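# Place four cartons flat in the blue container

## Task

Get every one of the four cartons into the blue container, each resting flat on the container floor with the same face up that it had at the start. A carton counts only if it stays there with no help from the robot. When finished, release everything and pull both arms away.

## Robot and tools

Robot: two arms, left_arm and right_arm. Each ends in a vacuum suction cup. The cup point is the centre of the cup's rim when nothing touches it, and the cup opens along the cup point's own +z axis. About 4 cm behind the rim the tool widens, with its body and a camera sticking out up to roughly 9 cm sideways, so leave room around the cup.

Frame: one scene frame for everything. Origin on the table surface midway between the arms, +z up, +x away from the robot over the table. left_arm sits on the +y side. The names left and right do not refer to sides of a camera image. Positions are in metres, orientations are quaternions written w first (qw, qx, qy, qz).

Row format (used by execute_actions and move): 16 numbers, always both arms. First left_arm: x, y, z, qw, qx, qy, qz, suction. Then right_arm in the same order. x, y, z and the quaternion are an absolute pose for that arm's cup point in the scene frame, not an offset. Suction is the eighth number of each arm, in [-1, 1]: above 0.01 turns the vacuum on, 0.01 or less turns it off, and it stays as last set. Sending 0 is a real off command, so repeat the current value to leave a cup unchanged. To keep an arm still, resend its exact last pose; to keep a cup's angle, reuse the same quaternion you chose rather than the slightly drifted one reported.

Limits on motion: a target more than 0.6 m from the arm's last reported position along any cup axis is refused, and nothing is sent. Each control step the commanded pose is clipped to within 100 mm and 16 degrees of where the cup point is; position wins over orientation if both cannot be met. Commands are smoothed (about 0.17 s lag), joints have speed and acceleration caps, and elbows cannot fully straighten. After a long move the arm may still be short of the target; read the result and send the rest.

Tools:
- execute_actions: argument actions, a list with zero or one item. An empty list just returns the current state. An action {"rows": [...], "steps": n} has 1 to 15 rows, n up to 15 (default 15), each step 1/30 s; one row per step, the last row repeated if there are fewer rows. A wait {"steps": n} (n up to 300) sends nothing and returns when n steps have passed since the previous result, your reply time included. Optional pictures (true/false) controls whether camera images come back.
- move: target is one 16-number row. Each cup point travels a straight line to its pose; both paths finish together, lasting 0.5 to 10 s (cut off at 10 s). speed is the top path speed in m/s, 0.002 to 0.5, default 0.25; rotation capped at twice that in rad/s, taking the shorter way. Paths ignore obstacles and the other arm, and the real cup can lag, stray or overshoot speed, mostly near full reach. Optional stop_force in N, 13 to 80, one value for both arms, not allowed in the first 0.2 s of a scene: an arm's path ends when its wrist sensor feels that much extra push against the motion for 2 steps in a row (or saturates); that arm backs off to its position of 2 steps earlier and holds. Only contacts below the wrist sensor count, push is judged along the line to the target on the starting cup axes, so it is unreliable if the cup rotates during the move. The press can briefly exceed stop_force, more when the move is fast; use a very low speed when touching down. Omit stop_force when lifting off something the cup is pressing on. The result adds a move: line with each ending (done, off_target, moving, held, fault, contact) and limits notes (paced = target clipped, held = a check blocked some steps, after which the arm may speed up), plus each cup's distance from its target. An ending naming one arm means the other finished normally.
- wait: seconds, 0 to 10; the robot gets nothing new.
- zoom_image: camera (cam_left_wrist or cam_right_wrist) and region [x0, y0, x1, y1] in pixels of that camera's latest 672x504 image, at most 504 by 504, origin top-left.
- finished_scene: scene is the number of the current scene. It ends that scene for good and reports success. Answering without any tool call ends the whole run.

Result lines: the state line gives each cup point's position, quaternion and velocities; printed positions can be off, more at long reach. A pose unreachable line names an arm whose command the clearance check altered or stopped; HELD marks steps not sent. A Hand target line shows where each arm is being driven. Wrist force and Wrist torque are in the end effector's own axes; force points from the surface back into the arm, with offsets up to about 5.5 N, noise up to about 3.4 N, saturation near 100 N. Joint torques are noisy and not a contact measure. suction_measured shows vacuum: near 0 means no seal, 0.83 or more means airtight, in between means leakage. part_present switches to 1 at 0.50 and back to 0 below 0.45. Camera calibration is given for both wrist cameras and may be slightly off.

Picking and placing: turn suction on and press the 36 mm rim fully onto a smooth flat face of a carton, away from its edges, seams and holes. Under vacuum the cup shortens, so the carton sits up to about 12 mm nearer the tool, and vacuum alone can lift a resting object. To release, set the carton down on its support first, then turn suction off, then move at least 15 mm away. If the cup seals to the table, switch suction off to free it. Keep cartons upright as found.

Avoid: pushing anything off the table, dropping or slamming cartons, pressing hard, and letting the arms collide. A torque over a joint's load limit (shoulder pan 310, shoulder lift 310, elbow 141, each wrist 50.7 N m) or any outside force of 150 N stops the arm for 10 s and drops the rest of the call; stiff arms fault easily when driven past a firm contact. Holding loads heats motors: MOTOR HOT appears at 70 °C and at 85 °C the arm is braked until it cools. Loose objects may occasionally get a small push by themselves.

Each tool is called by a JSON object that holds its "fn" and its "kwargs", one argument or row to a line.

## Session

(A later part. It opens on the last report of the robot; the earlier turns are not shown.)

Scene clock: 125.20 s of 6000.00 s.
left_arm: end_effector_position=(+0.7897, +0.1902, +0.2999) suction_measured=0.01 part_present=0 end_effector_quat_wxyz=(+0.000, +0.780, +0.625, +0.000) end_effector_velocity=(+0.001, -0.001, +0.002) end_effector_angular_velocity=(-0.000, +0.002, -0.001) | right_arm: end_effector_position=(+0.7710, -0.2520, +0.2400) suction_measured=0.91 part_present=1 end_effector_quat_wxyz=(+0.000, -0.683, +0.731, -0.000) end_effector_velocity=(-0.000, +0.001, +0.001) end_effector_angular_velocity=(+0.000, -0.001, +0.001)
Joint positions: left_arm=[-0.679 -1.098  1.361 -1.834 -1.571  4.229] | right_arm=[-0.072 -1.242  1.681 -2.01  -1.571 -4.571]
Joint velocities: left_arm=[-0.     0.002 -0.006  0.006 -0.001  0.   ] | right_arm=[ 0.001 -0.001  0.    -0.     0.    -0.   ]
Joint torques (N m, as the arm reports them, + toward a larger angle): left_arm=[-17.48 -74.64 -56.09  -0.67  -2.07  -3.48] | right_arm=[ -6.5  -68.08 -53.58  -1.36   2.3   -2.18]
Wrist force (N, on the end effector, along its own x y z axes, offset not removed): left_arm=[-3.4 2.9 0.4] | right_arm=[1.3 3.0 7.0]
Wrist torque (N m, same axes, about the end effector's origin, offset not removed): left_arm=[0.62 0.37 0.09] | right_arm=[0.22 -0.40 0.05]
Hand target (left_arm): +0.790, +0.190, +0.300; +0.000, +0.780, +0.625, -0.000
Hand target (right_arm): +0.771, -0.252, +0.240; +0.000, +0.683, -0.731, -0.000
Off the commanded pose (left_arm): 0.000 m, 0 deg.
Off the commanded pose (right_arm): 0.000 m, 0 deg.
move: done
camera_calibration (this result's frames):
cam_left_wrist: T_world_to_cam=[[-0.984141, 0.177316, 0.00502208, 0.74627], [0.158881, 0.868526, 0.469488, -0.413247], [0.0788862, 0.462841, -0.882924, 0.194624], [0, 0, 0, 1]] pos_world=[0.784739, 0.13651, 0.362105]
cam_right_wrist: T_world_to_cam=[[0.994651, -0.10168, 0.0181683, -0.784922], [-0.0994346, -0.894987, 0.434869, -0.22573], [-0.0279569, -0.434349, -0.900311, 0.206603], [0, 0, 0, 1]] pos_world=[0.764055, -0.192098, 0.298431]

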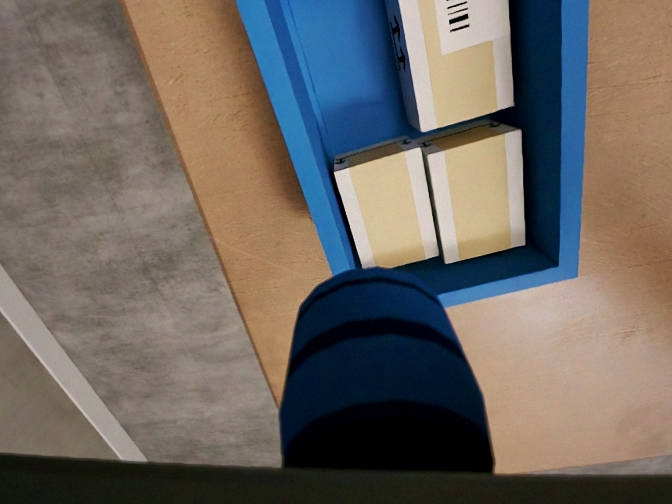

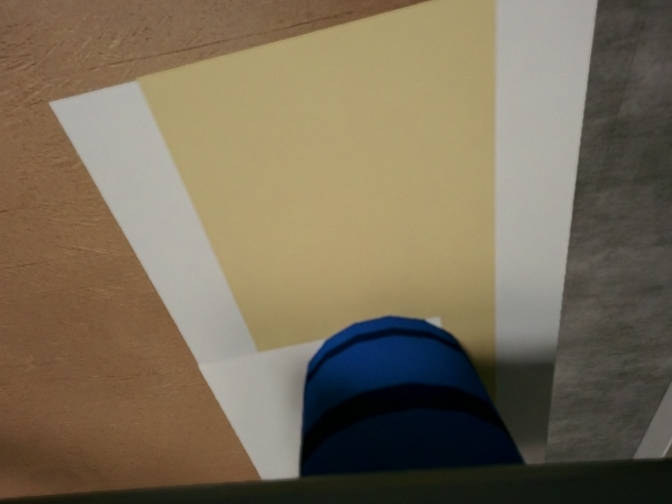

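{"fn": "execute_actions", "kwargs": {
  "actions": []
}}

{"fn": "move", "kwargs": {
  "target": [0.45,0.70,0.30,0,0.1,0.995,0,0, 0.771,-0.252,0.24,0,-0.683,0.731,0,1]
}}

Scene clock: 148.43 s of 6000.00 s.
left_arm: end_effector_position=(+0.7898, +0.1901, +0.3001) suction_measured=0.01 part_present=0 end_effector_quat_wxyz=(+0.000, +0.780, +0.625, -0.000) end_effector_velocity=(-0.001, -0.000, -0.001) end_effector_angular_velocity=(-0.000, +0.002, -0.001) | right_arm: end_effector_position=(+0.7710, -0.2520, +0.2400) suction_measured=0.91 part_present=1 end_effector_quat_wxyz=(+0.000, -0.683, +0.731, +0.000) end_effector_velocity=(-0.000, +0.000, +0.001) end_effector_angular_velocity=(+0.000, -0.001, +0.001)
Joint positions: left_arm=[-0.679 -1.097  1.36  -1.834 -1.571  4.229] | right_arm=[-0.072 -1.242  1.681 -2.01  -1.571 -4.571]
Joint velocities: left_arm=[-0.    -0.     0.001 -0.    -0.001  0.001] | right_arm=[ 0.    -0.001 -0.     0.     0.    -0.   ]
Joint torques (N m, as the arm reports them, + toward a larger angle): left_arm=[-17.27 -72.44 -54.18  -0.18  -2.02  -3.4 ] | right_arm=[ -7.02 -64.27 -54.22  -1.39   2.37  -1.88]
Wrist force (N, on the end effector, along its own x y z axes, offset not removed): left_arm=[-2.6 -1.2 1.2] | right_arm=[2.0 0.5 5.2]
Wrist torque (N m, same axes, about the end effector's origin, offset not removed): left_arm=[-0.11 0.28 0.15] | right_arm=[-0.18 -0.59 0.10]
Hand target (left_arm): +0.790, +0.190, +0.300; +0.000, +0.780, +0.625, -0.000
Hand target (right_arm): +0.771, -0.252, +0.240; +0.000, +0.683, -0.731, -0.000
Off the commanded pose (left_arm): 0.000 m, 0 deg.
Off the commanded pose (right_arm): 0.000 m, 0 deg.
Steps of this call (steps 1 to 90: nothing new was sent; then 20.23 s passed at rest). Readings (end_effector_position | what the end effector reports):
1: left_arm (+0.7897, +0.1902, +0.2999) | right_arm (+0.7710, -0.2520, +0.2400) | left_arm suction_measured=0.01 part_present=0 | right_arm suction_measured=0.91 part_present=1
2: left_arm (+0.7898, +0.1902, +0.3000) | right_arm (+0.7710, -0.2520, +0.2400) | left_arm suction_measured=0.01 part_present=0 | right_arm suction_measured=0.91 part_present=1
4: left_arm (+0.7898, +0.1901, +0.3000) | right_arm (+0.7710, -0.2520, +0.2400) | left_arm suction_measured=0.01 part_present=0 | right_arm suction_measured=0.91 part_present=1
8: left_arm (+0.7898, +0.1901, +0.3001) | right_arm (+0.7710, -0.2520, +0.2400) | left_arm suction_measured=0.01 part_present=0 | right_arm suction_measured=0.91 part_present=1
90: the state above
camera_calibration (this result's frames):
cam_left_wrist: T_world_to_cam=[[-0.984141, 0.177314, 0.00519036, 0.746331], [0.158953, 0.868486, 0.469539, -0.413309], [0.0787481, 0.462917, -0.882897, 0.194945], [0, 0, 0, 1]] pos_world=[0.78484, 0.136374, 0.362307]
cam_right_wrist: T_world_to_cam=[[0.994652, -0.10168, 0.018114, -0.784913], [-0.0994107, -0.894986, 0.434877, -0.225731], [-0.0280064, -0.434352, -0.900308, 0.206598], [0, 0, 0, 1]] pos_world=[0.764062, -0.192099, 0.298385]

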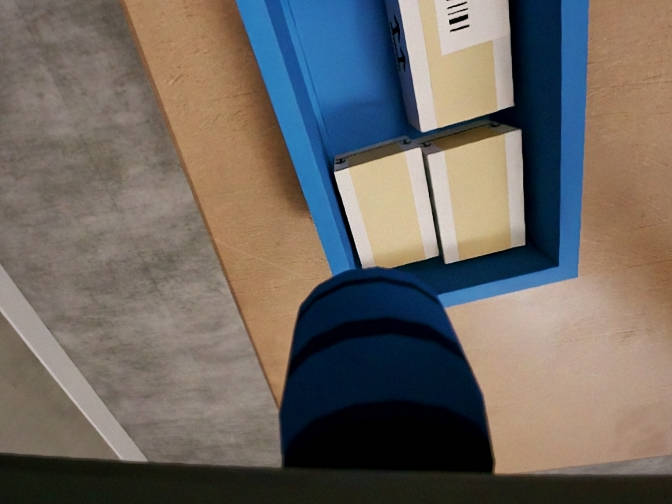

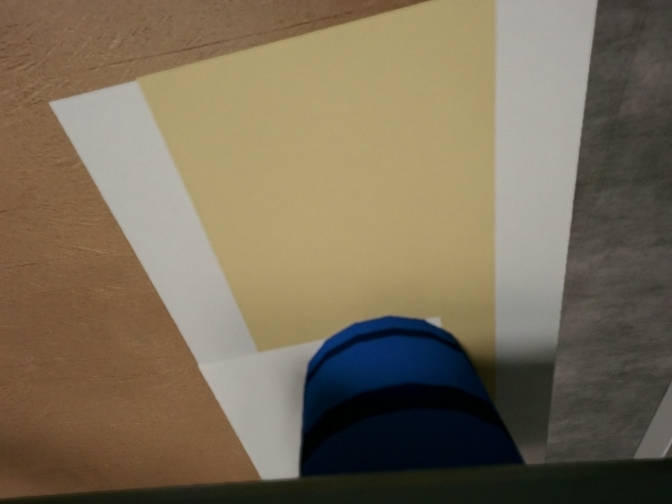

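Scene clock: 152.23 s of 6000.00 s.
left_arm: end_effector_position=(+0.4505, +0.7000, +0.2996) suction_measured=0.01 part_present=0 end_effector_quat_wxyz=(-0.000, +0.100, +0.995, +0.000) end_effector_velocity=(-0.002, +0.003, -0.001) end_effector_angular_velocity=(+0.001, +0.001, +0.007) | right_arm: end_effector_position=(+0.7710, -0.2520, +0.2400) suction_measured=0.91 part_present=1 end_effector_quat_wxyz=(+0.000, -0.683, +0.731, +0.000) end_effector_velocity=(-0.000, +0.000, +0.001) end_effector_angular_velocity=(+0.000, +0.000, +0.000)
Joint positions: left_arm=[-0.276 -1.89   2.22  -1.901 -1.571  3.041] | right_arm=[-0.072 -1.242  1.681 -2.01  -1.571 -4.571]
Joint velocities: left_arm=[ 0.003 -0.003  0.003  0.002  0.001 -0.004] | right_arm=[ 0.    -0.001 -0.     0.001  0.    -0.   ]
Joint torques (N m, as the arm reports them, + toward a larger angle): left_arm=[ 14.64 -40.27 -30.73   0.02   1.67  -3.8 ] | right_arm=[ -7.04 -62.64 -53.1   -1.62   2.16  -2.08]
Wrist force (N, on the end effector, along its own x y z axes, offset not removed): left_arm=[0.1 1.2 0.3] | right_arm=[2.6 1.7 7.0]
Wrist torque (N m, same axes, about the end effector's origin, offset not removed): left_arm=[0.27 0.06 0.01] | right_arm=[0.09 -0.50 0.01]
Hand target (left_arm): +0.450, +0.700, +0.300; -0.000, +0.100, +0.995, +0.000
Hand target (right_arm): +0.771, -0.252, +0.240; +0.000, +0.683, -0.731, -0.000
Off the commanded pose (left_arm): 0.001 m, 0 deg.
Off the commanded pose (right_arm): 0.000 m, 0 deg.
move: done
camera_calibration (this result's frames):
cam_left_wrist: T_world_to_cam=[[-0.158801, -0.987298, 0.00491233, 0.765517], [-0.871233, 0.142469, 0.469739, 0.17024], [-0.464473, 0.0703151, -0.882792, 0.504706], [0, 0, 0, 1]] pos_world=[0.504306, 0.696051, 0.361821]
cam_right_wrist: T_world_to_cam=[[0.994652, -0.101679, 0.0181142, -0.784913], [-0.0994107, -0.894986, 0.434877, -0.225731], [-0.0280062, -0.434352, -0.900307, 0.206598], [0, 0, 0, 1]] pos_world=[0.764062, -0.192099, 0.298385]

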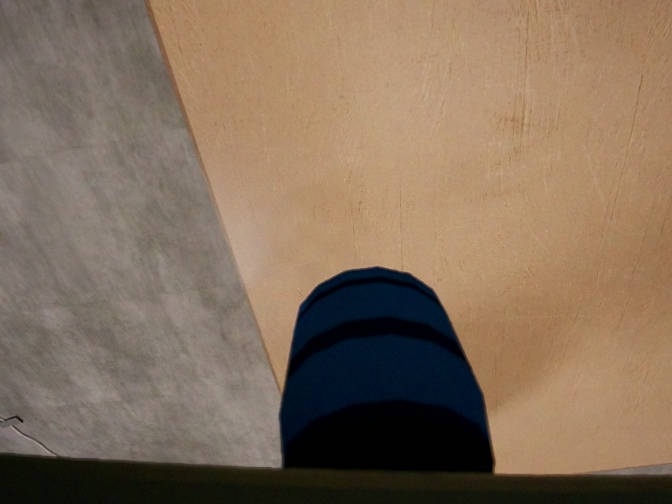

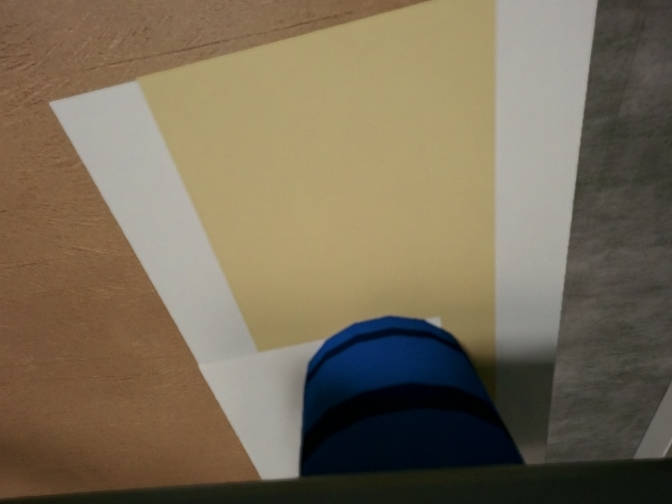

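{"fn": "move", "kwargs": {
  "target": [0.45,0.70,0.30,0,0.1,0.995,0,0, 0.779,0.118,0.24,0,-0.683,0.731,0,1],
  "speed": 0.2
}}

Scene clock: 170.27 s of 6000.00 s.
left_arm: end_effector_position=(+0.4500, +0.7000, +0.3000) suction_measured=0.01 part_present=0 end_effector_quat_wxyz=(+0.000, +0.100, +0.995, +0.000) end_effector_velocity=(+0.000, -0.001, +0.000) end_effector_angular_velocity=(-0.002, -0.000, +0.000) | right_arm: end_effector_position=(+0.7781, +0.1177, +0.2401) suction_measured=0.91 part_present=1 end_effector_quat_wxyz=(-0.000, -0.683, +0.731, +0.000) end_effector_velocity=(-0.000, +0.003, +0.000) end_effector_angular_velocity=(-0.001, +0.000, +0.001)
Joint positions: left_arm=[-0.277 -1.892  2.22  -1.9   -1.571  3.041] | right_arm=[ 0.315 -0.974  1.276 -1.872 -1.571 -4.184]
Joint velocities: left_arm=[ 0.    -0.    -0.001 -0.    -0.002 -0.   ] | right_arm=[ 0.003  0.003 -0.006  0.003 -0.     0.002]
Joint torques (N m, as the arm reports them, + toward a larger angle): left_arm=[-17.8  -38.44 -30.66  -0.23  -1.81  -3.55] | right_arm=[  9.16 -90.02 -56.76  -0.66  -2.41   2.1 ]
Wrist force (N, on the end effector, along its own x y z axes, offset not removed): left_arm=[0.5 1.2 -0.7] | right_arm=[2.3 3.1 6.7]
Wrist torque (N m, same axes, about the end effector's origin, offset not removed): left_arm=[0.21 -0.29 0.21] | right_arm=[0.26 -0.61 0.04]
Hand target (left_arm): +0.450, +0.700, +0.300; +0.000, +0.100, +0.995, +0.000
Hand target (right_arm): +0.778, +0.118, +0.240; +0.000, +0.683, -0.731, -0.000
Off the commanded pose (left_arm): 0.000 m, 0 deg.
Off the commanded pose (right_arm): 0.001 m, 0 deg.
After step 90, 12.60 s passed at rest.
move: done
camera_calibration (this result's frames):
cam_left_wrist: T_world_to_cam=[[-0.15817, -0.987398, 0.00520405, 0.765112], [-0.871396, 0.142063, 0.46956, 0.170043], [-0.464382, 0.0697356, -0.882885, 0.505226], [0, 0, 0, 1]] pos_world=[0.50381, 0.696082, 0.36223]
cam_right_wrist: T_world_to_cam=[[0.994662, -0.101673, 0.0176185, -0.75427], [-0.0991832, -0.894906, 0.435093, 0.105546], [-0.0284705, -0.434518, -0.900213, 0.367786], [0, 0, 0, 1]] pos_world=[0.771183, 0.177574, 0.298453]

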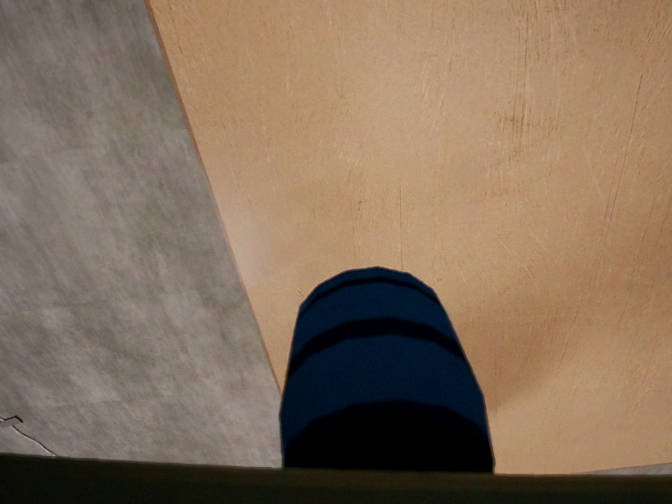

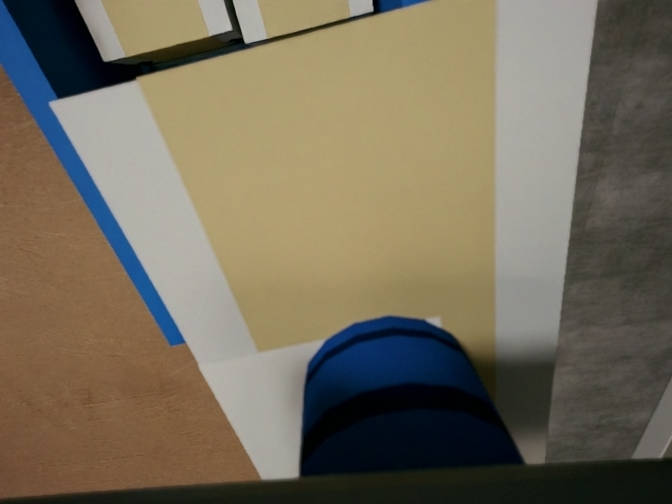

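{"fn": "move", "kwargs": {
  "target": [0.45,0.70,0.30,0,0.1,0.995,0,0, 0.779,0.118,0.15,0,-0.683,0.731,0,1],
  "speed": 0.015,
  "stop_force": 13
}}

Scene clock: 179.73 s of 6000.00 s.
left_arm: end_effector_position=(+0.4500, +0.7000, +0.3000) suction_measured=0.01 part_present=0 end_effector_quat_wxyz=(-0.000, +0.100, +0.995, +0.000) end_effector_velocity=(+0.000, +0.000, +0.000) end_effector_angular_velocity=(+0.001, -0.001, -0.000) | right_arm: end_effector_position=(+0.7787, +0.1180, +0.1818) suction_measured=0.91 part_present=1 end_effector_quat_wxyz=(-0.000, -0.683, +0.731, +0.000) end_effector_velocity=(-0.000, -0.000, +0.004) end_effector_angular_velocity=(-0.001, +0.003, +0.000)
Joint positions: left_arm=[-0.277 -1.892  2.22  -1.9   -1.571  3.041] | right_arm=[ 0.315 -0.94   1.327 -1.958 -1.571 -4.184]
Joint velocities: left_arm=[ 0.    -0.    -0.001  0.     0.001  0.   ] | right_arm=[ 0.    -0.002 -0.004  0.009  0.    -0.   ]
Joint torques (N m, as the arm reports them, + toward a larger angle): left_arm=[-17.3  -37.61 -31.77  -0.3   -1.73  -3.57] | right_arm=[  -6.01 -112.57  -51.5    -0.27   -1.96   -1.6 ]
Wrist force (N, on the end effector, along its own x y z axes, offset not removed): left_arm=[-6.4 -2.3 -0.2] | right_arm=[0.1 1.7 2.5]
Wrist torque (N m, same axes, about the end effector's origin, offset not removed): left_arm=[-0.33 0.91 0.08] | right_arm=[0.20 0.12 0.04]
Hand target (left_arm): +0.450, +0.700, +0.300; +0.000, +0.100, +0.995, -0.000
Hand target (right_arm): +0.779, +0.118, +0.183; +0.000, +0.683, -0.731, -0.000
Off the commanded pose (left_arm): 0.000 m, 0 deg.
Off the commanded pose (right_arm): 0.032 m, 0 deg.
After step 90, 2.20 s passed at rest.
move: contact (right_arm)
camera_calibration (this result's frames):
cam_left_wrist: T_world_to_cam=[[-0.15817, -0.987398, 0.00520401, 0.765112], [-0.871396, 0.142063, 0.469561, 0.170042], [-0.464383, 0.0697358, -0.882885, 0.505226], [0, 0, 0, 1]] pos_world=[0.50381, 0.696081, 0.36223]
cam_right_wrist: T_world_to_cam=[[0.994658, -0.101672, 0.0178348, -0.753885], [-0.0992776, -0.89492, 0.435043, 0.131345], [-0.028271, -0.434489, -0.900233, 0.31536], [0, 0, 0, 1]] pos_world=[0.771812, 0.177915, 0.240202]

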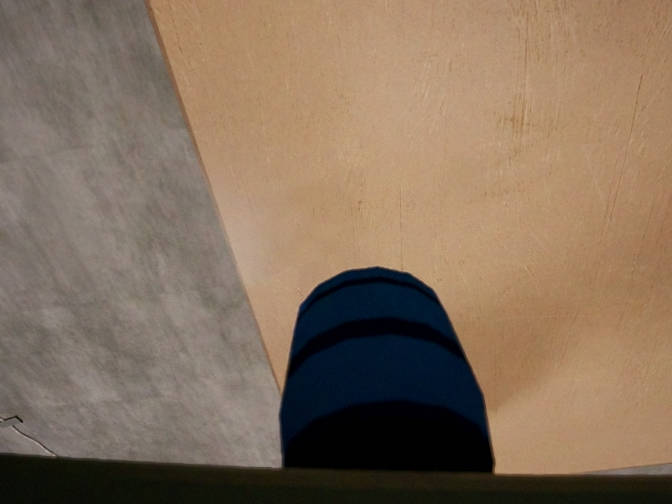

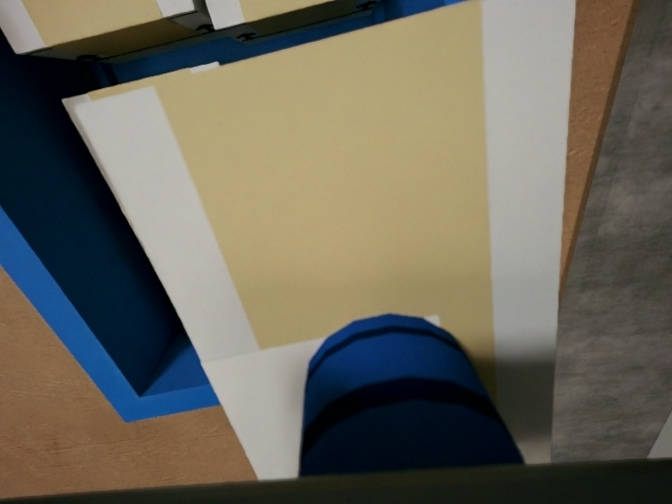

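{"fn": "move", "kwargs": {
  "target": [0.45,0.70,0.30,0,0.1,0.995,0,0, 0.778,0.127,0.192,0,-0.683,0.731,0,1],
  "speed": 0.02
}}

{"fn": "move", "kwargs": {
  "target": [0.45,0.70,0.30,0,0.1,0.995,0,0, 0.778,0.127,0.15,0,-0.683,0.731,0,1],
  "speed": 0.01,
  "stop_force": 13
}}

Scene clock: 202.17 s of 6000.00 s.
left_arm: end_effector_position=(+0.4500, +0.7000, +0.3000) suction_measured=0.01 part_present=0 end_effector_quat_wxyz=(-0.000, +0.100, +0.995, +0.000) end_effector_velocity=(-0.000, -0.000, -0.000) end_effector_angular_velocity=(-0.001, +0.001, +0.000) | right_arm: end_effector_position=(+0.7780, +0.1268, +0.1918) suction_measured=0.91 part_present=1 end_effector_quat_wxyz=(+0.000, -0.683, +0.731, +0.000) end_effector_velocity=(-0.000, +0.002, +0.001) end_effector_angular_velocity=(-0.000, +0.001, -0.000)
Joint positions: left_arm=[-0.277 -1.892  2.22  -1.9   -1.571  3.041] | right_arm=[ 0.323 -0.939  1.307 -1.939 -1.571 -4.176]
Joint velocities: left_arm=[-0.    -0.     0.001  0.    -0.001 -0.   ] | right_arm=[ 0.002  0.001 -0.004  0.004 -0.     0.002]
Joint torques (N m, as the arm reports them, + toward a larger angle): left_arm=[-18.03 -36.6  -33.44  -0.13  -1.63  -3.39] | right_arm=[ 11.05 -89.84 -55.17  -1.08   0.66   1.88]
Wrist force (N, on the end effector, along its own x y z axes, offset not removed): left_arm=[-7.7 -1.0 -2.0] | right_arm=[1.4 0.7 6.4]
Wrist torque (N m, same axes, about the end effector's origin, offset not removed): left_arm=[0.01 1.08 0.15] | right_arm=[-0.15 -0.41 0.04]
Hand target (left_arm): +0.450, +0.700, +0.300; +0.000, +0.100, +0.995, +0.000
Hand target (right_arm): +0.778, +0.127, +0.192; +0.000, +0.683, -0.731, -0.000
Off the commanded pose (left_arm): 0.000 m, 0 deg.
Off the commanded pose (right_arm): 0.000 m, 0 deg.
After step 90, 18.50 s passed at rest.
move: done
camera_calibration (this result's frames):
cam_left_wrist: T_world_to_cam=[[-0.15817, -0.987398, 0.0052041, 0.765112], [-0.871396, 0.142063, 0.469561, 0.170042], [-0.464383, 0.0697357, -0.882885, 0.505226], [0, 0, 0, 1]] pos_world=[0.50381, 0.696081, 0.36223]
cam_right_wrist: T_world_to_cam=[[0.994653, -0.101676, 0.0180963, -0.752461], [-0.0994011, -0.895004, 0.434841, 0.134949], [-0.0280166, -0.434314, -0.900326, 0.327945], [0, 0, 0, 1]] pos_world=[0.77104, 0.186704, 0.250192]

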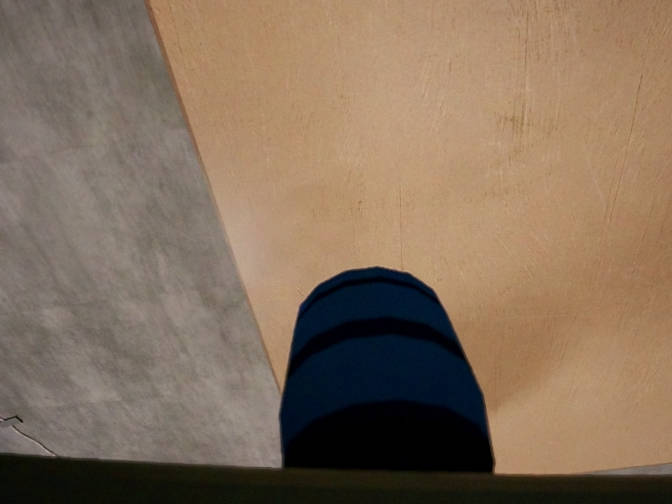

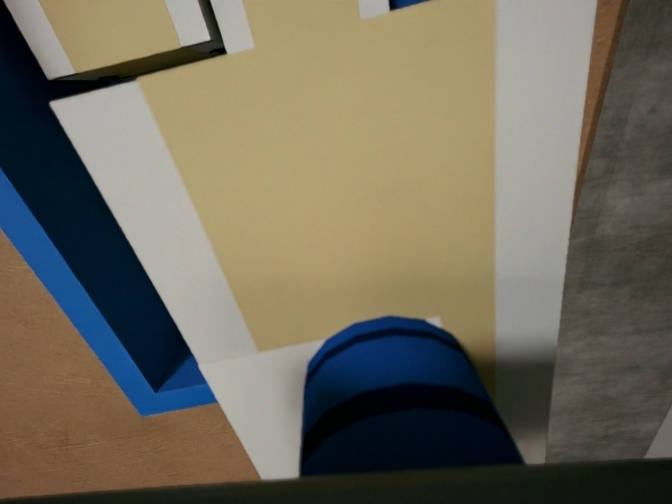

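Scene clock: 206.57 s of 6000.00 s.
left_arm: end_effector_position=(+0.4500, +0.7000, +0.3000) suction_measured=0.01 part_present=0 end_effector_quat_wxyz=(-0.000, +0.100, +0.995, +0.000) end_effector_velocity=(+0.000, +0.000, +0.000) end_effector_angular_velocity=(-0.000, -0.001, -0.001) | right_arm: end_effector_position=(+0.7780, +0.1270, +0.1502) suction_measured=0.91 part_present=1 end_effector_quat_wxyz=(-0.000, -0.683, +0.731, +0.000) end_effector_velocity=(-0.000, +0.000, -0.003) end_effector_angular_velocity=(-0.001, +0.000, +0.001)
Joint positions: left_arm=[-0.277 -1.892  2.22  -1.9   -1.571  3.041] | right_arm=[ 0.324 -0.911  1.339 -1.999 -1.571 -4.176]
Joint velocities: left_arm=[ 0.    -0.    -0.001  0.     0.     0.001] | right_arm=[ 0.001  0.002  0.002 -0.003 -0.    -0.   ]
Joint torques (N m, as the arm reports them, + toward a larger angle): left_arm=[-18.45 -35.68 -34.59   0.04  -1.86  -3.57] | right_arm=[ 11.19 -93.37 -40.84  -8.15  -2.41   2.  ]
Wrist force (N, on the end effector, along its own x y z axes, offset not removed): left_arm=[-3.9 1.2 -5.0] | right_arm=[1.4 2.4 8.4]
Wrist torque (N m, same axes, about the end effector's origin, offset not removed): left_arm=[0.19 0.60 0.08] | right_arm=[0.17 -0.38 0.12]
Hand target (left_arm): +0.450, +0.700, +0.300; +0.000, +0.100, +0.995, +0.000
Hand target (right_arm): +0.778, +0.127, +0.150; +0.000, +0.683, -0.731, -0.000
Off the commanded pose (left_arm): 0.000 m, 0 deg.
Off the commanded pose (right_arm): 0.000 m, 0 deg.
move: done
camera_calibration (this result's frames):
cam_left_wrist: T_world_to_cam=[[-0.15817, -0.987398, 0.005204, 0.765112], [-0.871396, 0.142063, 0.469561, 0.170042], [-0.464383, 0.0697357, -0.882885, 0.505226], [0, 0, 0, 1]] pos_world=[0.50381, 0.696081, 0.36223]
cam_right_wrist: T_world_to_cam=[[0.994652, -0.10168, 0.0181052, -0.751746], [-0.0994068, -0.894983, 0.434883, 0.15321], [-0.0280148, -0.434357, -0.900305, 0.290625], [0, 0, 0, 1]] pos_world=[0.771098, 0.186918, 0.208633]

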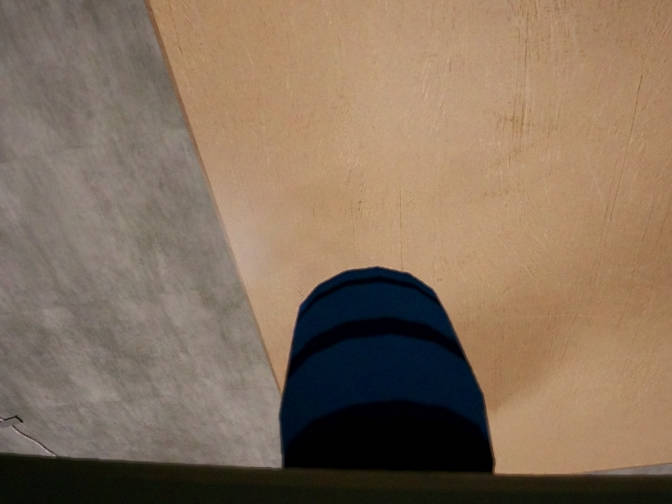

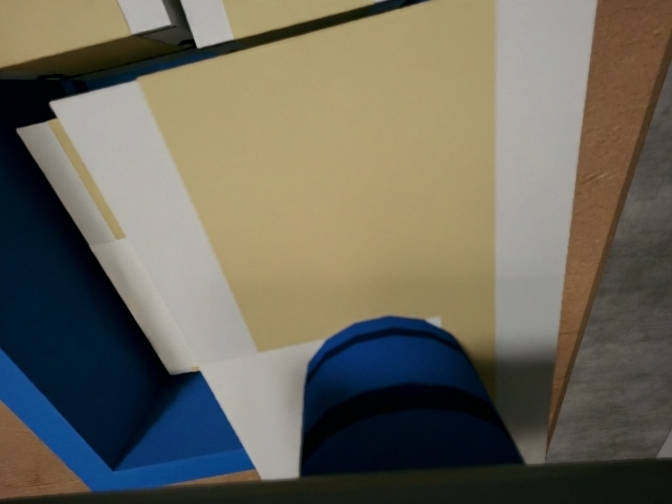

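Inside the rim. Continue down.

{"fn": "move", "kwargs": {
  "target": [0.45,0.70,0.30,0,0.1,0.995,0,0, 0.778,0.127,0.06,0,-0.683,0.731,0,1],
  "speed": 0.01,
  "stop_force": 13
}}

Scene clock: 217.60 s of 6000.00 s.
left_arm: end_effector_position=(+0.4500, +0.7000, +0.3000) suction_measured=0.01 part_present=0 end_effector_quat_wxyz=(-0.000, +0.100, +0.995, -0.000) end_effector_velocity=(-0.000, -0.000, -0.000) end_effector_angular_velocity=(-0.001, +0.001, +0.001) | right_arm: end_effector_position=(+0.7781, +0.1271, +0.0866) suction_measured=0.91 part_present=1 end_effector_quat_wxyz=(+0.000, -0.683, +0.731, -0.000) end_effector_velocity=(-0.001, -0.000, +0.001) end_effector_angular_velocity=(-0.001, +0.004, -0.000)
Joint positions: left_arm=[-0.277 -1.892  2.22  -1.9   -1.571  3.041] | right_arm=[ 0.324 -0.863  1.379 -2.087 -1.571 -4.176]
Joint velocities: left_arm=[ 0.     0.     0.001 -0.    -0.001 -0.001] | right_arm=[-0.    -0.001 -0.001  0.006  0.001  0.   ]
Joint torques (N m, as the arm reports them, + toward a larger angle): left_arm=[-17.94 -33.04 -37.52  -0.11  -2.    -3.48] | right_arm=[  0.93 -97.84 -39.35   0.23  -2.21   1.55]
Wrist force (N, on the end effector, along its own x y z axes, offset not removed): left_arm=[-4.7 0.9 -2.6] | right_arm=[-0.9 9.1 -18.1]
Wrist torque (N m, same axes, about the end effector's origin, offset not removed): left_arm=[0.25 0.58 0.31] | right_arm=[0.23 -0.22 0.08]
Hand target (left_arm): +0.450, +0.700, +0.300; +0.000, +0.100, +0.995, +0.000
Hand target (right_arm): +0.778, +0.127, +0.087; -0.000, +0.683, -0.731, +0.000
Off the commanded pose (left_arm): 0.000 m, 0 deg.
Off the commanded pose (right_arm): 0.027 m, 0 deg.
After step 90, 1.30 s passed at rest.
move: contact (right_arm)
camera_calibration (this result's frames):
cam_left_wrist: T_world_to_cam=[[-0.15817, -0.987398, 0.00520435, 0.765112], [-0.871396, 0.142063, 0.469561, 0.170042], [-0.464383, 0.0697355, -0.882885, 0.505226], [0, 0, 0, 1]] pos_world=[0.50381, 0.696081, 0.36223]
cam_right_wrist: T_world_to_cam=[[0.994655, -0.101634, 0.0182377, -0.750629], [-0.0994252, -0.895019, 0.434806, 0.180964], [-0.0278678, -0.434295, -0.900339, 0.23326], [0, 0, 0, 1]] pos_world=[0.77111, 0.186981, 0.145019]

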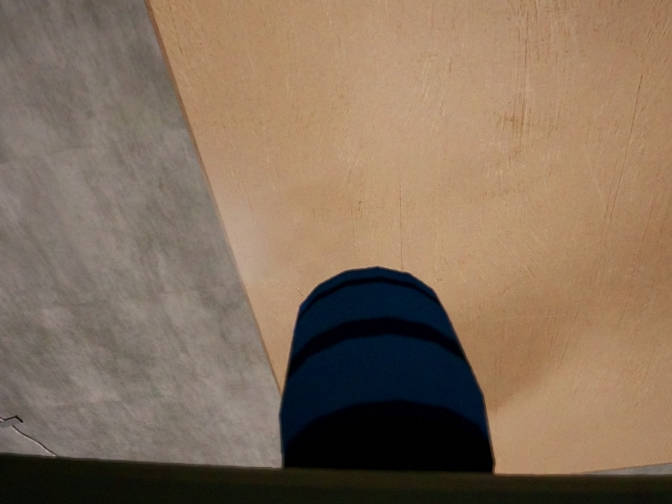

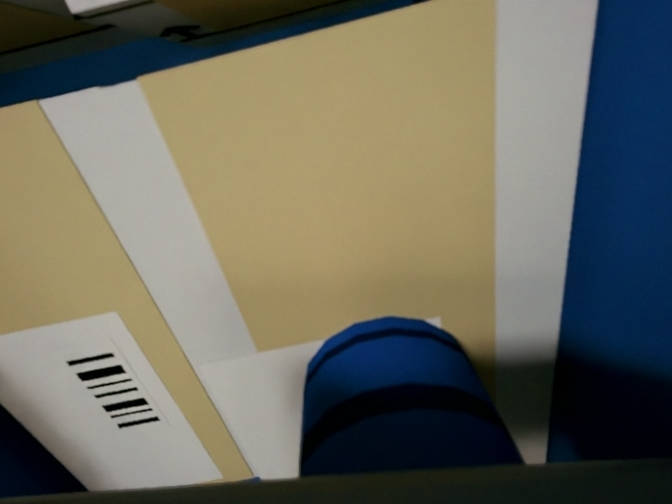

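{"fn": "move", "kwargs": {
  "target": [0.45,0.70,0.30,0,0.1,0.995,0,0, 0.773,0.1268,0.092,0,-0.683,0.731,0,1],
  "speed": 0.01
}}

{"fn": "move", "kwargs": {
  "target": [0.45,0.70,0.30,0,0.1,0.995,0,0, 0.773,0.1268,0.06,0,-0.683,0.731,0,1],
  "speed": 0.006,
  "stop_force": 13
}}

Scene clock: 235.63 s of 6000.00 s.
left_arm: end_effector_position=(+0.4500, +0.7000, +0.3000) suction_measured=0.01 part_present=0 end_effector_quat_wxyz=(-0.000, +0.100, +0.995, -0.000) end_effector_velocity=(+0.000, -0.000, +0.001) end_effector_angular_velocity=(+0.000, -0.001, -0.001) | right_arm: end_effector_position=(+0.7732, +0.1268, +0.0918) suction_measured=0.91 part_present=1 end_effector_quat_wxyz=(-0.000, -0.683, +0.731, -0.000) end_effector_velocity=(-0.002, +0.000, +0.000) end_effector_angular_velocity=(-0.000, +0.001, +0.001)
Joint positions: left_arm=[-0.277 -1.892  2.22  -1.9   -1.571  3.041] | right_arm=[ 0.325 -0.873  1.387 -2.085 -1.571 -4.174]
Joint velocities: left_arm=[-0.    -0.    -0.001 -0.     0.     0.001] | right_arm=[ 0.001 -0.002  0.003  0.    -0.     0.001]
Joint torques (N m, as the arm reports them, + toward a larger angle): left_arm=[-17.19 -31.56 -39.36  -0.15  -2.01  -3.29] | right_arm=[  12.61 -116.99  -37.46   -1.36   -1.97    1.76]
Wrist force (N, on the end effector, along its own x y z axes, offset not removed): left_arm=[-4.8 1.4 2.5] | right_arm=[1.0 3.7 8.3]
Wrist torque (N m, same axes, about the end effector's origin, offset not removed): left_arm=[0.30 0.50 0.04] | right_arm=[0.29 -0.44 0.09]
Hand target (left_arm): +0.450, +0.700, +0.300; +0.000, +0.100, +0.995, +0.000
Hand target (right_arm): +0.773, +0.127, +0.092; +0.000, +0.683, -0.731, -0.000
Off the commanded pose (left_arm): 0.000 m, 0 deg.
Off the commanded pose (right_arm): 0.000 m, 0 deg.
After step 90, 14.10 s passed at rest.
move: done
camera_calibration (this result's frames):
cam_left_wrist: T_world_to_cam=[[-0.15817, -0.987398, 0.00520428, 0.765112], [-0.871396, 0.142063, 0.469561, 0.170042], [-0.464383, 0.0697355, -0.882885, 0.505226], [0, 0, 0, 1]] pos_world=[0.50381, 0.696081, 0.36223]
cam_right_wrist: T_world_to_cam=[[0.994652, -0.10168, 0.0181144, -0.745885], [-0.0994109, -0.894985, 0.434878, 0.177946], [-0.0280061, -0.434353, -0.900307, 0.237788], [0, 0, 0, 1]] pos_world=[0.766246, 0.186702, 0.150208]

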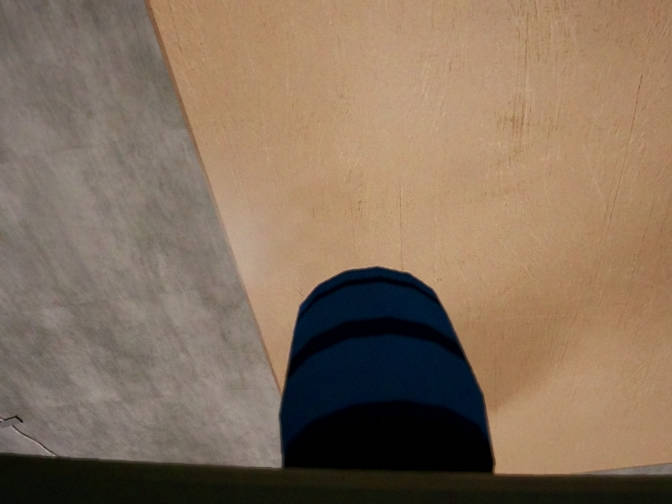

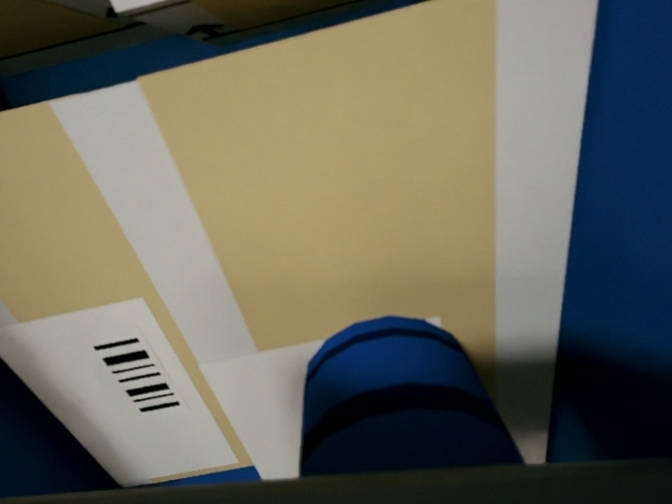

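Scene clock: 237.33 s of 6000.00 s.
left_arm: end_effector_position=(+0.4500, +0.7000, +0.3000) suction_measured=0.01 part_present=0 end_effector_quat_wxyz=(-0.000, +0.100, +0.995, -0.000) end_effector_velocity=(+0.000, -0.000, +0.000) end_effector_angular_velocity=(-0.000, -0.000, +0.000) | right_arm: end_effector_position=(+0.7731, +0.1268, +0.0838) suction_measured=0.91 part_present=1 end_effector_quat_wxyz=(+0.000, -0.683, +0.731, -0.000) end_effector_velocity=(-0.001, +0.000, +0.002) end_effector_angular_velocity=(-0.000, +0.002, +0.001)
Joint positions: left_arm=[-0.277 -1.892  2.22  -1.9   -1.571  3.041] | right_arm=[ 0.326 -0.867  1.391 -2.096 -1.571 -4.174]
Joint velocities: left_arm=[-0. -0. -0. -0. -0. -0.] | right_arm=[ 0.    -0.002 -0.001  0.005  0.001 -0.   ]
Joint torques (N m, as the arm reports them, + toward a larger angle): left_arm=[-17.29 -32.79 -39.58  -0.26  -1.95  -3.48] | right_arm=[   3.6  -105.44  -39.1     1.21   -2.13   -0.78]
Wrist force (N, on the end effector, along its own x y z axes, offset not removed): left_arm=[0.4 -2.3 -0.3] | right_arm=[-8.3 3.2 -9.6]
Wrist torque (N m, same axes, about the end effector's origin, offset not removed): left_arm=[-0.23 -0.15 0.25] | right_arm=[0.26 0.43 0.09]
Hand target (left_arm): +0.450, +0.700, +0.300; +0.000, +0.100, +0.995, +0.000
Hand target (right_arm): +0.773, +0.127, +0.084; -0.000, +0.683, -0.731, +0.000
Off the commanded pose (left_arm): 0.000 m, 0 deg.
Off the commanded pose (right_arm): 0.024 m, 0 deg.
move: contact (right_arm)
camera_calibration (this result's frames):
cam_left_wrist: T_world_to_cam=[[-0.15817, -0.987398, 0.00520424, 0.765112], [-0.871396, 0.142063, 0.469561, 0.170042], [-0.464383, 0.0697355, -0.882885, 0.505226], [0, 0, 0, 1]] pos_world=[0.50381, 0.696081, 0.36223]
cam_right_wrist: T_world_to_cam=[[0.994652, -0.101677, 0.0181511, -0.745701], [-0.0994254, -0.894994, 0.434857, 0.181458], [-0.0279699, -0.434336, -0.900317, 0.230526], [0, 0, 0, 1]] pos_world=[0.766202, 0.186709, 0.142174]

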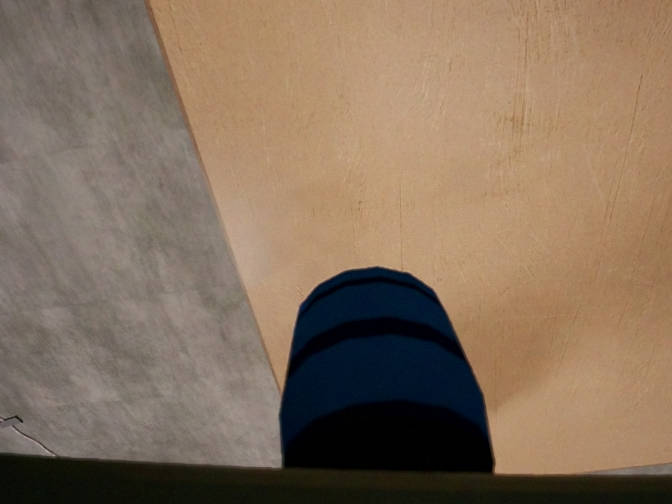

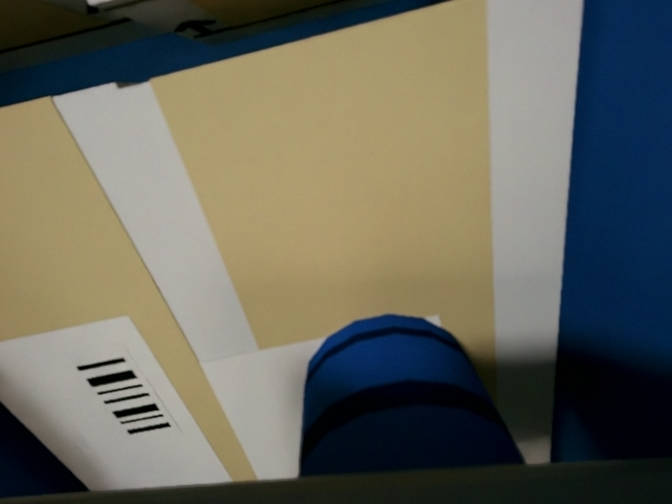

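{"fn": "move", "kwargs": {
  "target": [0.45,0.70,0.30,0,0.1,0.995,0,0, 0.7725,0.133,0.09,0,-0.683,0.731,0,1],
  "speed": 0.01
}}

{"fn": "move", "kwargs": {
  "target": [0.45,0.70,0.30,0,0.1,0.995,0,0, 0.7725,0.133,0.06,0,-0.683,0.731,0,1],
  "speed": 0.006,
  "stop_force": 13
}}

Scene clock: 245.43 s of 6000.00 s.
left_arm: end_effector_position=(+0.4500, +0.7000, +0.3000) suction_measured=0.01 part_present=0 end_effector_quat_wxyz=(-0.000, +0.100, +0.995, +0.000) end_effector_velocity=(-0.000, -0.000, -0.000) end_effector_angular_velocity=(-0.000, +0.000, +0.000) | right_arm: end_effector_position=(+0.7725, +0.1328, +0.0898) suction_measured=0.91 part_present=1 end_effector_quat_wxyz=(-0.000, -0.683, +0.731, -0.000) end_effector_velocity=(-0.000, +0.002, +0.002) end_effector_angular_velocity=(-0.000, -0.001, +0.000)
Joint positions: left_arm=[-0.277 -1.892  2.22  -1.9   -1.571  3.041] | right_arm=[ 0.331 -0.867  1.38  -2.084 -1.571 -4.168]
Joint velocities: left_arm=[-0. -0.  0.  0. -0. -0.] | right_arm=[ 0.002 -0.    -0.003  0.003 -0.001  0.002]
Joint torques (N m, as the arm reports them, + toward a larger angle): left_arm=[-17.49 -30.75 -41.39  -0.22  -1.95  -3.33] | right_arm=[  10.8  -120.43  -52.45   -1.04    0.1     2.2 ]
Wrist force (N, on the end effector, along its own x y z axes, offset not removed): left_arm=[-6.3 0.3 -0.5] | right_arm=[1.3 3.1 7.8]
Wrist torque (N m, same axes, about the end effector's origin, offset not removed): left_arm=[0.17 0.94 0.25] | right_arm=[0.26 -0.42 0.15]
Hand target (left_arm): +0.450, +0.700, +0.300; +0.000, +0.100, +0.995, +0.000
Hand target (right_arm): +0.772, +0.133, +0.090; +0.000, +0.683, -0.731, -0.000
Off the commanded pose (left_arm): 0.000 m, 0 deg.
Off the commanded pose (right_arm): 0.000 m, 0 deg.
After step 90, 4.03 s passed at rest.
move: done
camera_calibration (this result's frames):
cam_left_wrist: T_world_to_cam=[[-0.15817, -0.987398, 0.00520417, 0.765112], [-0.871396, 0.142062, 0.469561, 0.170042], [-0.464383, 0.0697355, -0.882885, 0.505226], [0, 0, 0, 1]] pos_world=[0.50381, 0.696081, 0.36223]
cam_right_wrist: T_world_to_cam=[[0.994652, -0.101676, 0.018131, -0.744563], [-0.0994143, -0.894976, 0.434895, 0.184115], [-0.0279916, -0.434372, -0.900298, 0.238566], [0, 0, 0, 1]] pos_world=[0.765563, 0.192701, 0.14821]

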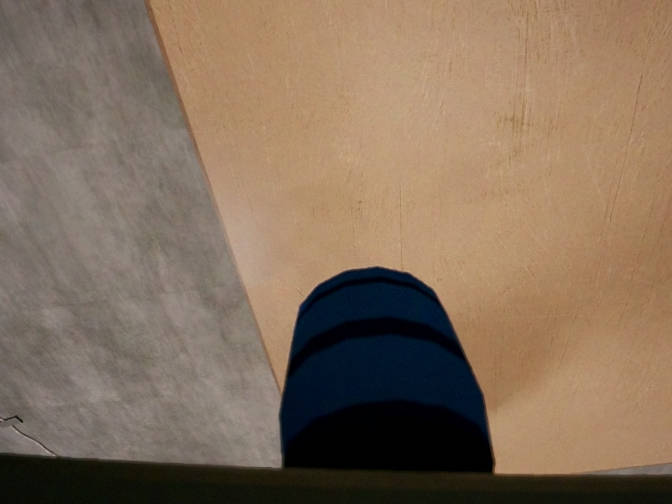

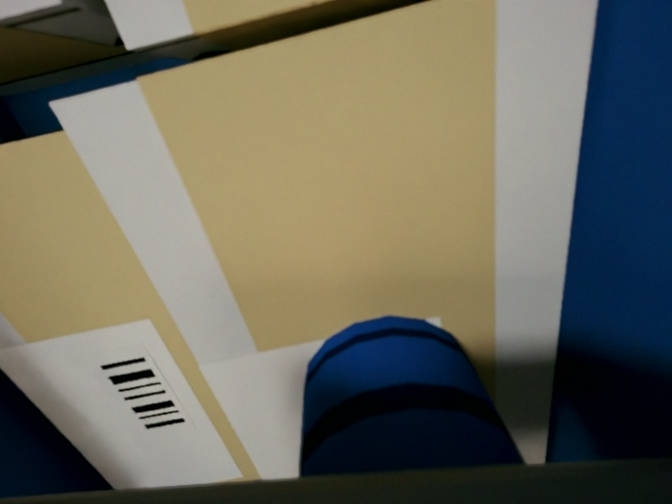

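Scene clock: 247.93 s of 6000.00 s.
left_arm: end_effector_position=(+0.4500, +0.7000, +0.3000) suction_measured=0.01 part_present=0 end_effector_quat_wxyz=(-0.000, +0.100, +0.995, +0.000) end_effector_velocity=(+0.000, +0.000, +0.000) end_effector_angular_velocity=(+0.001, -0.001, -0.000) | right_arm: end_effector_position=(+0.7726, +0.1329, +0.0771) suction_measured=0.91 part_present=1 end_effector_quat_wxyz=(+0.000, -0.683, +0.731, -0.000) end_effector_velocity=(-0.001, -0.000, -0.000) end_effector_angular_velocity=(-0.002, +0.003, +0.001)
Joint positions: left_arm=[-0.277 -1.892  2.22  -1.9   -1.571  3.041] | right_arm=[ 0.331 -0.856  1.387 -2.101 -1.571 -4.168]
Joint velocities: left_arm=[ 0.    -0.    -0.001 -0.     0.001  0.   ] | right_arm=[ 0.    -0.    -0.     0.004 -0.    -0.   ]
Joint torques (N m, as the arm reports them, + toward a larger angle): left_arm=[-16.81 -30.67 -41.88  -0.22  -1.84  -3.36] | right_arm=[  1.27 -97.03 -38.63  -0.17   1.2    1.75]
Wrist force (N, on the end effector, along its own x y z axes, offset not removed): left_arm=[-4.3 -0.2 -4.8] | right_arm=[7.1 8.5 -14.9]
Wrist torque (N m, same axes, about the end effector's origin, offset not removed): left_arm=[0.00 0.46 0.25] | right_arm=[0.37 -0.54 0.05]
Hand target (left_arm): +0.450, +0.700, +0.300; +0.000, +0.100, +0.995, +0.000
Hand target (right_arm): +0.773, +0.133, +0.077; -0.000, +0.683, -0.731, +0.000
Off the commanded pose (left_arm): 0.000 m, 0 deg.
Off the commanded pose (right_arm): 0.017 m, 0 deg.
move: contact (right_arm)
camera_calibration (this result's frames):
cam_left_wrist: T_world_to_cam=[[-0.15817, -0.987398, 0.00520413, 0.765112], [-0.871396, 0.142063, 0.469561, 0.170042], [-0.464383, 0.0697356, -0.882885, 0.505226], [0, 0, 0, 1]] pos_world=[0.50381, 0.696081, 0.36223]
cam_right_wrist: T_world_to_cam=[[0.994646, -0.101708, 0.0182855, -0.744395], [-0.0995131, -0.89501, 0.434803, 0.189808], [-0.0278573, -0.434295, -0.90034, 0.227067], [0, 0, 0, 1]] pos_world=[0.765624, 0.192783, 0.13552]

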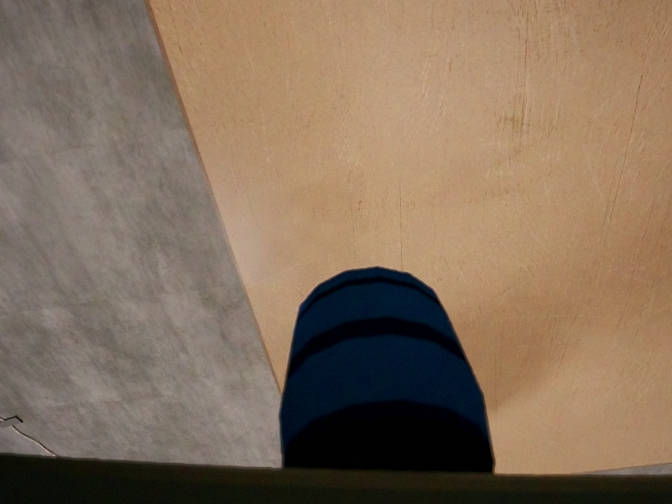

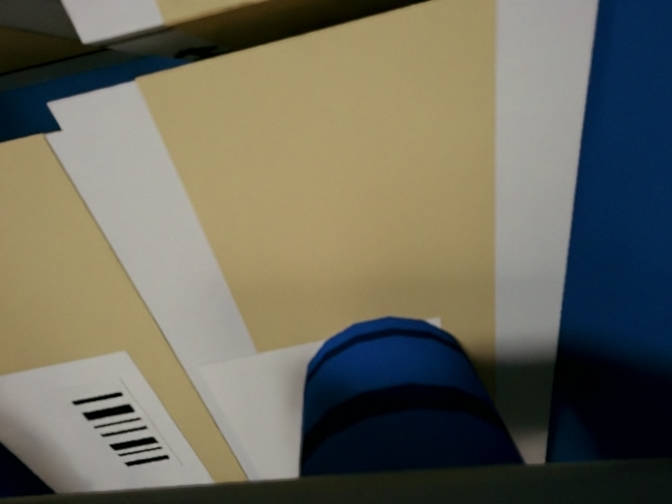

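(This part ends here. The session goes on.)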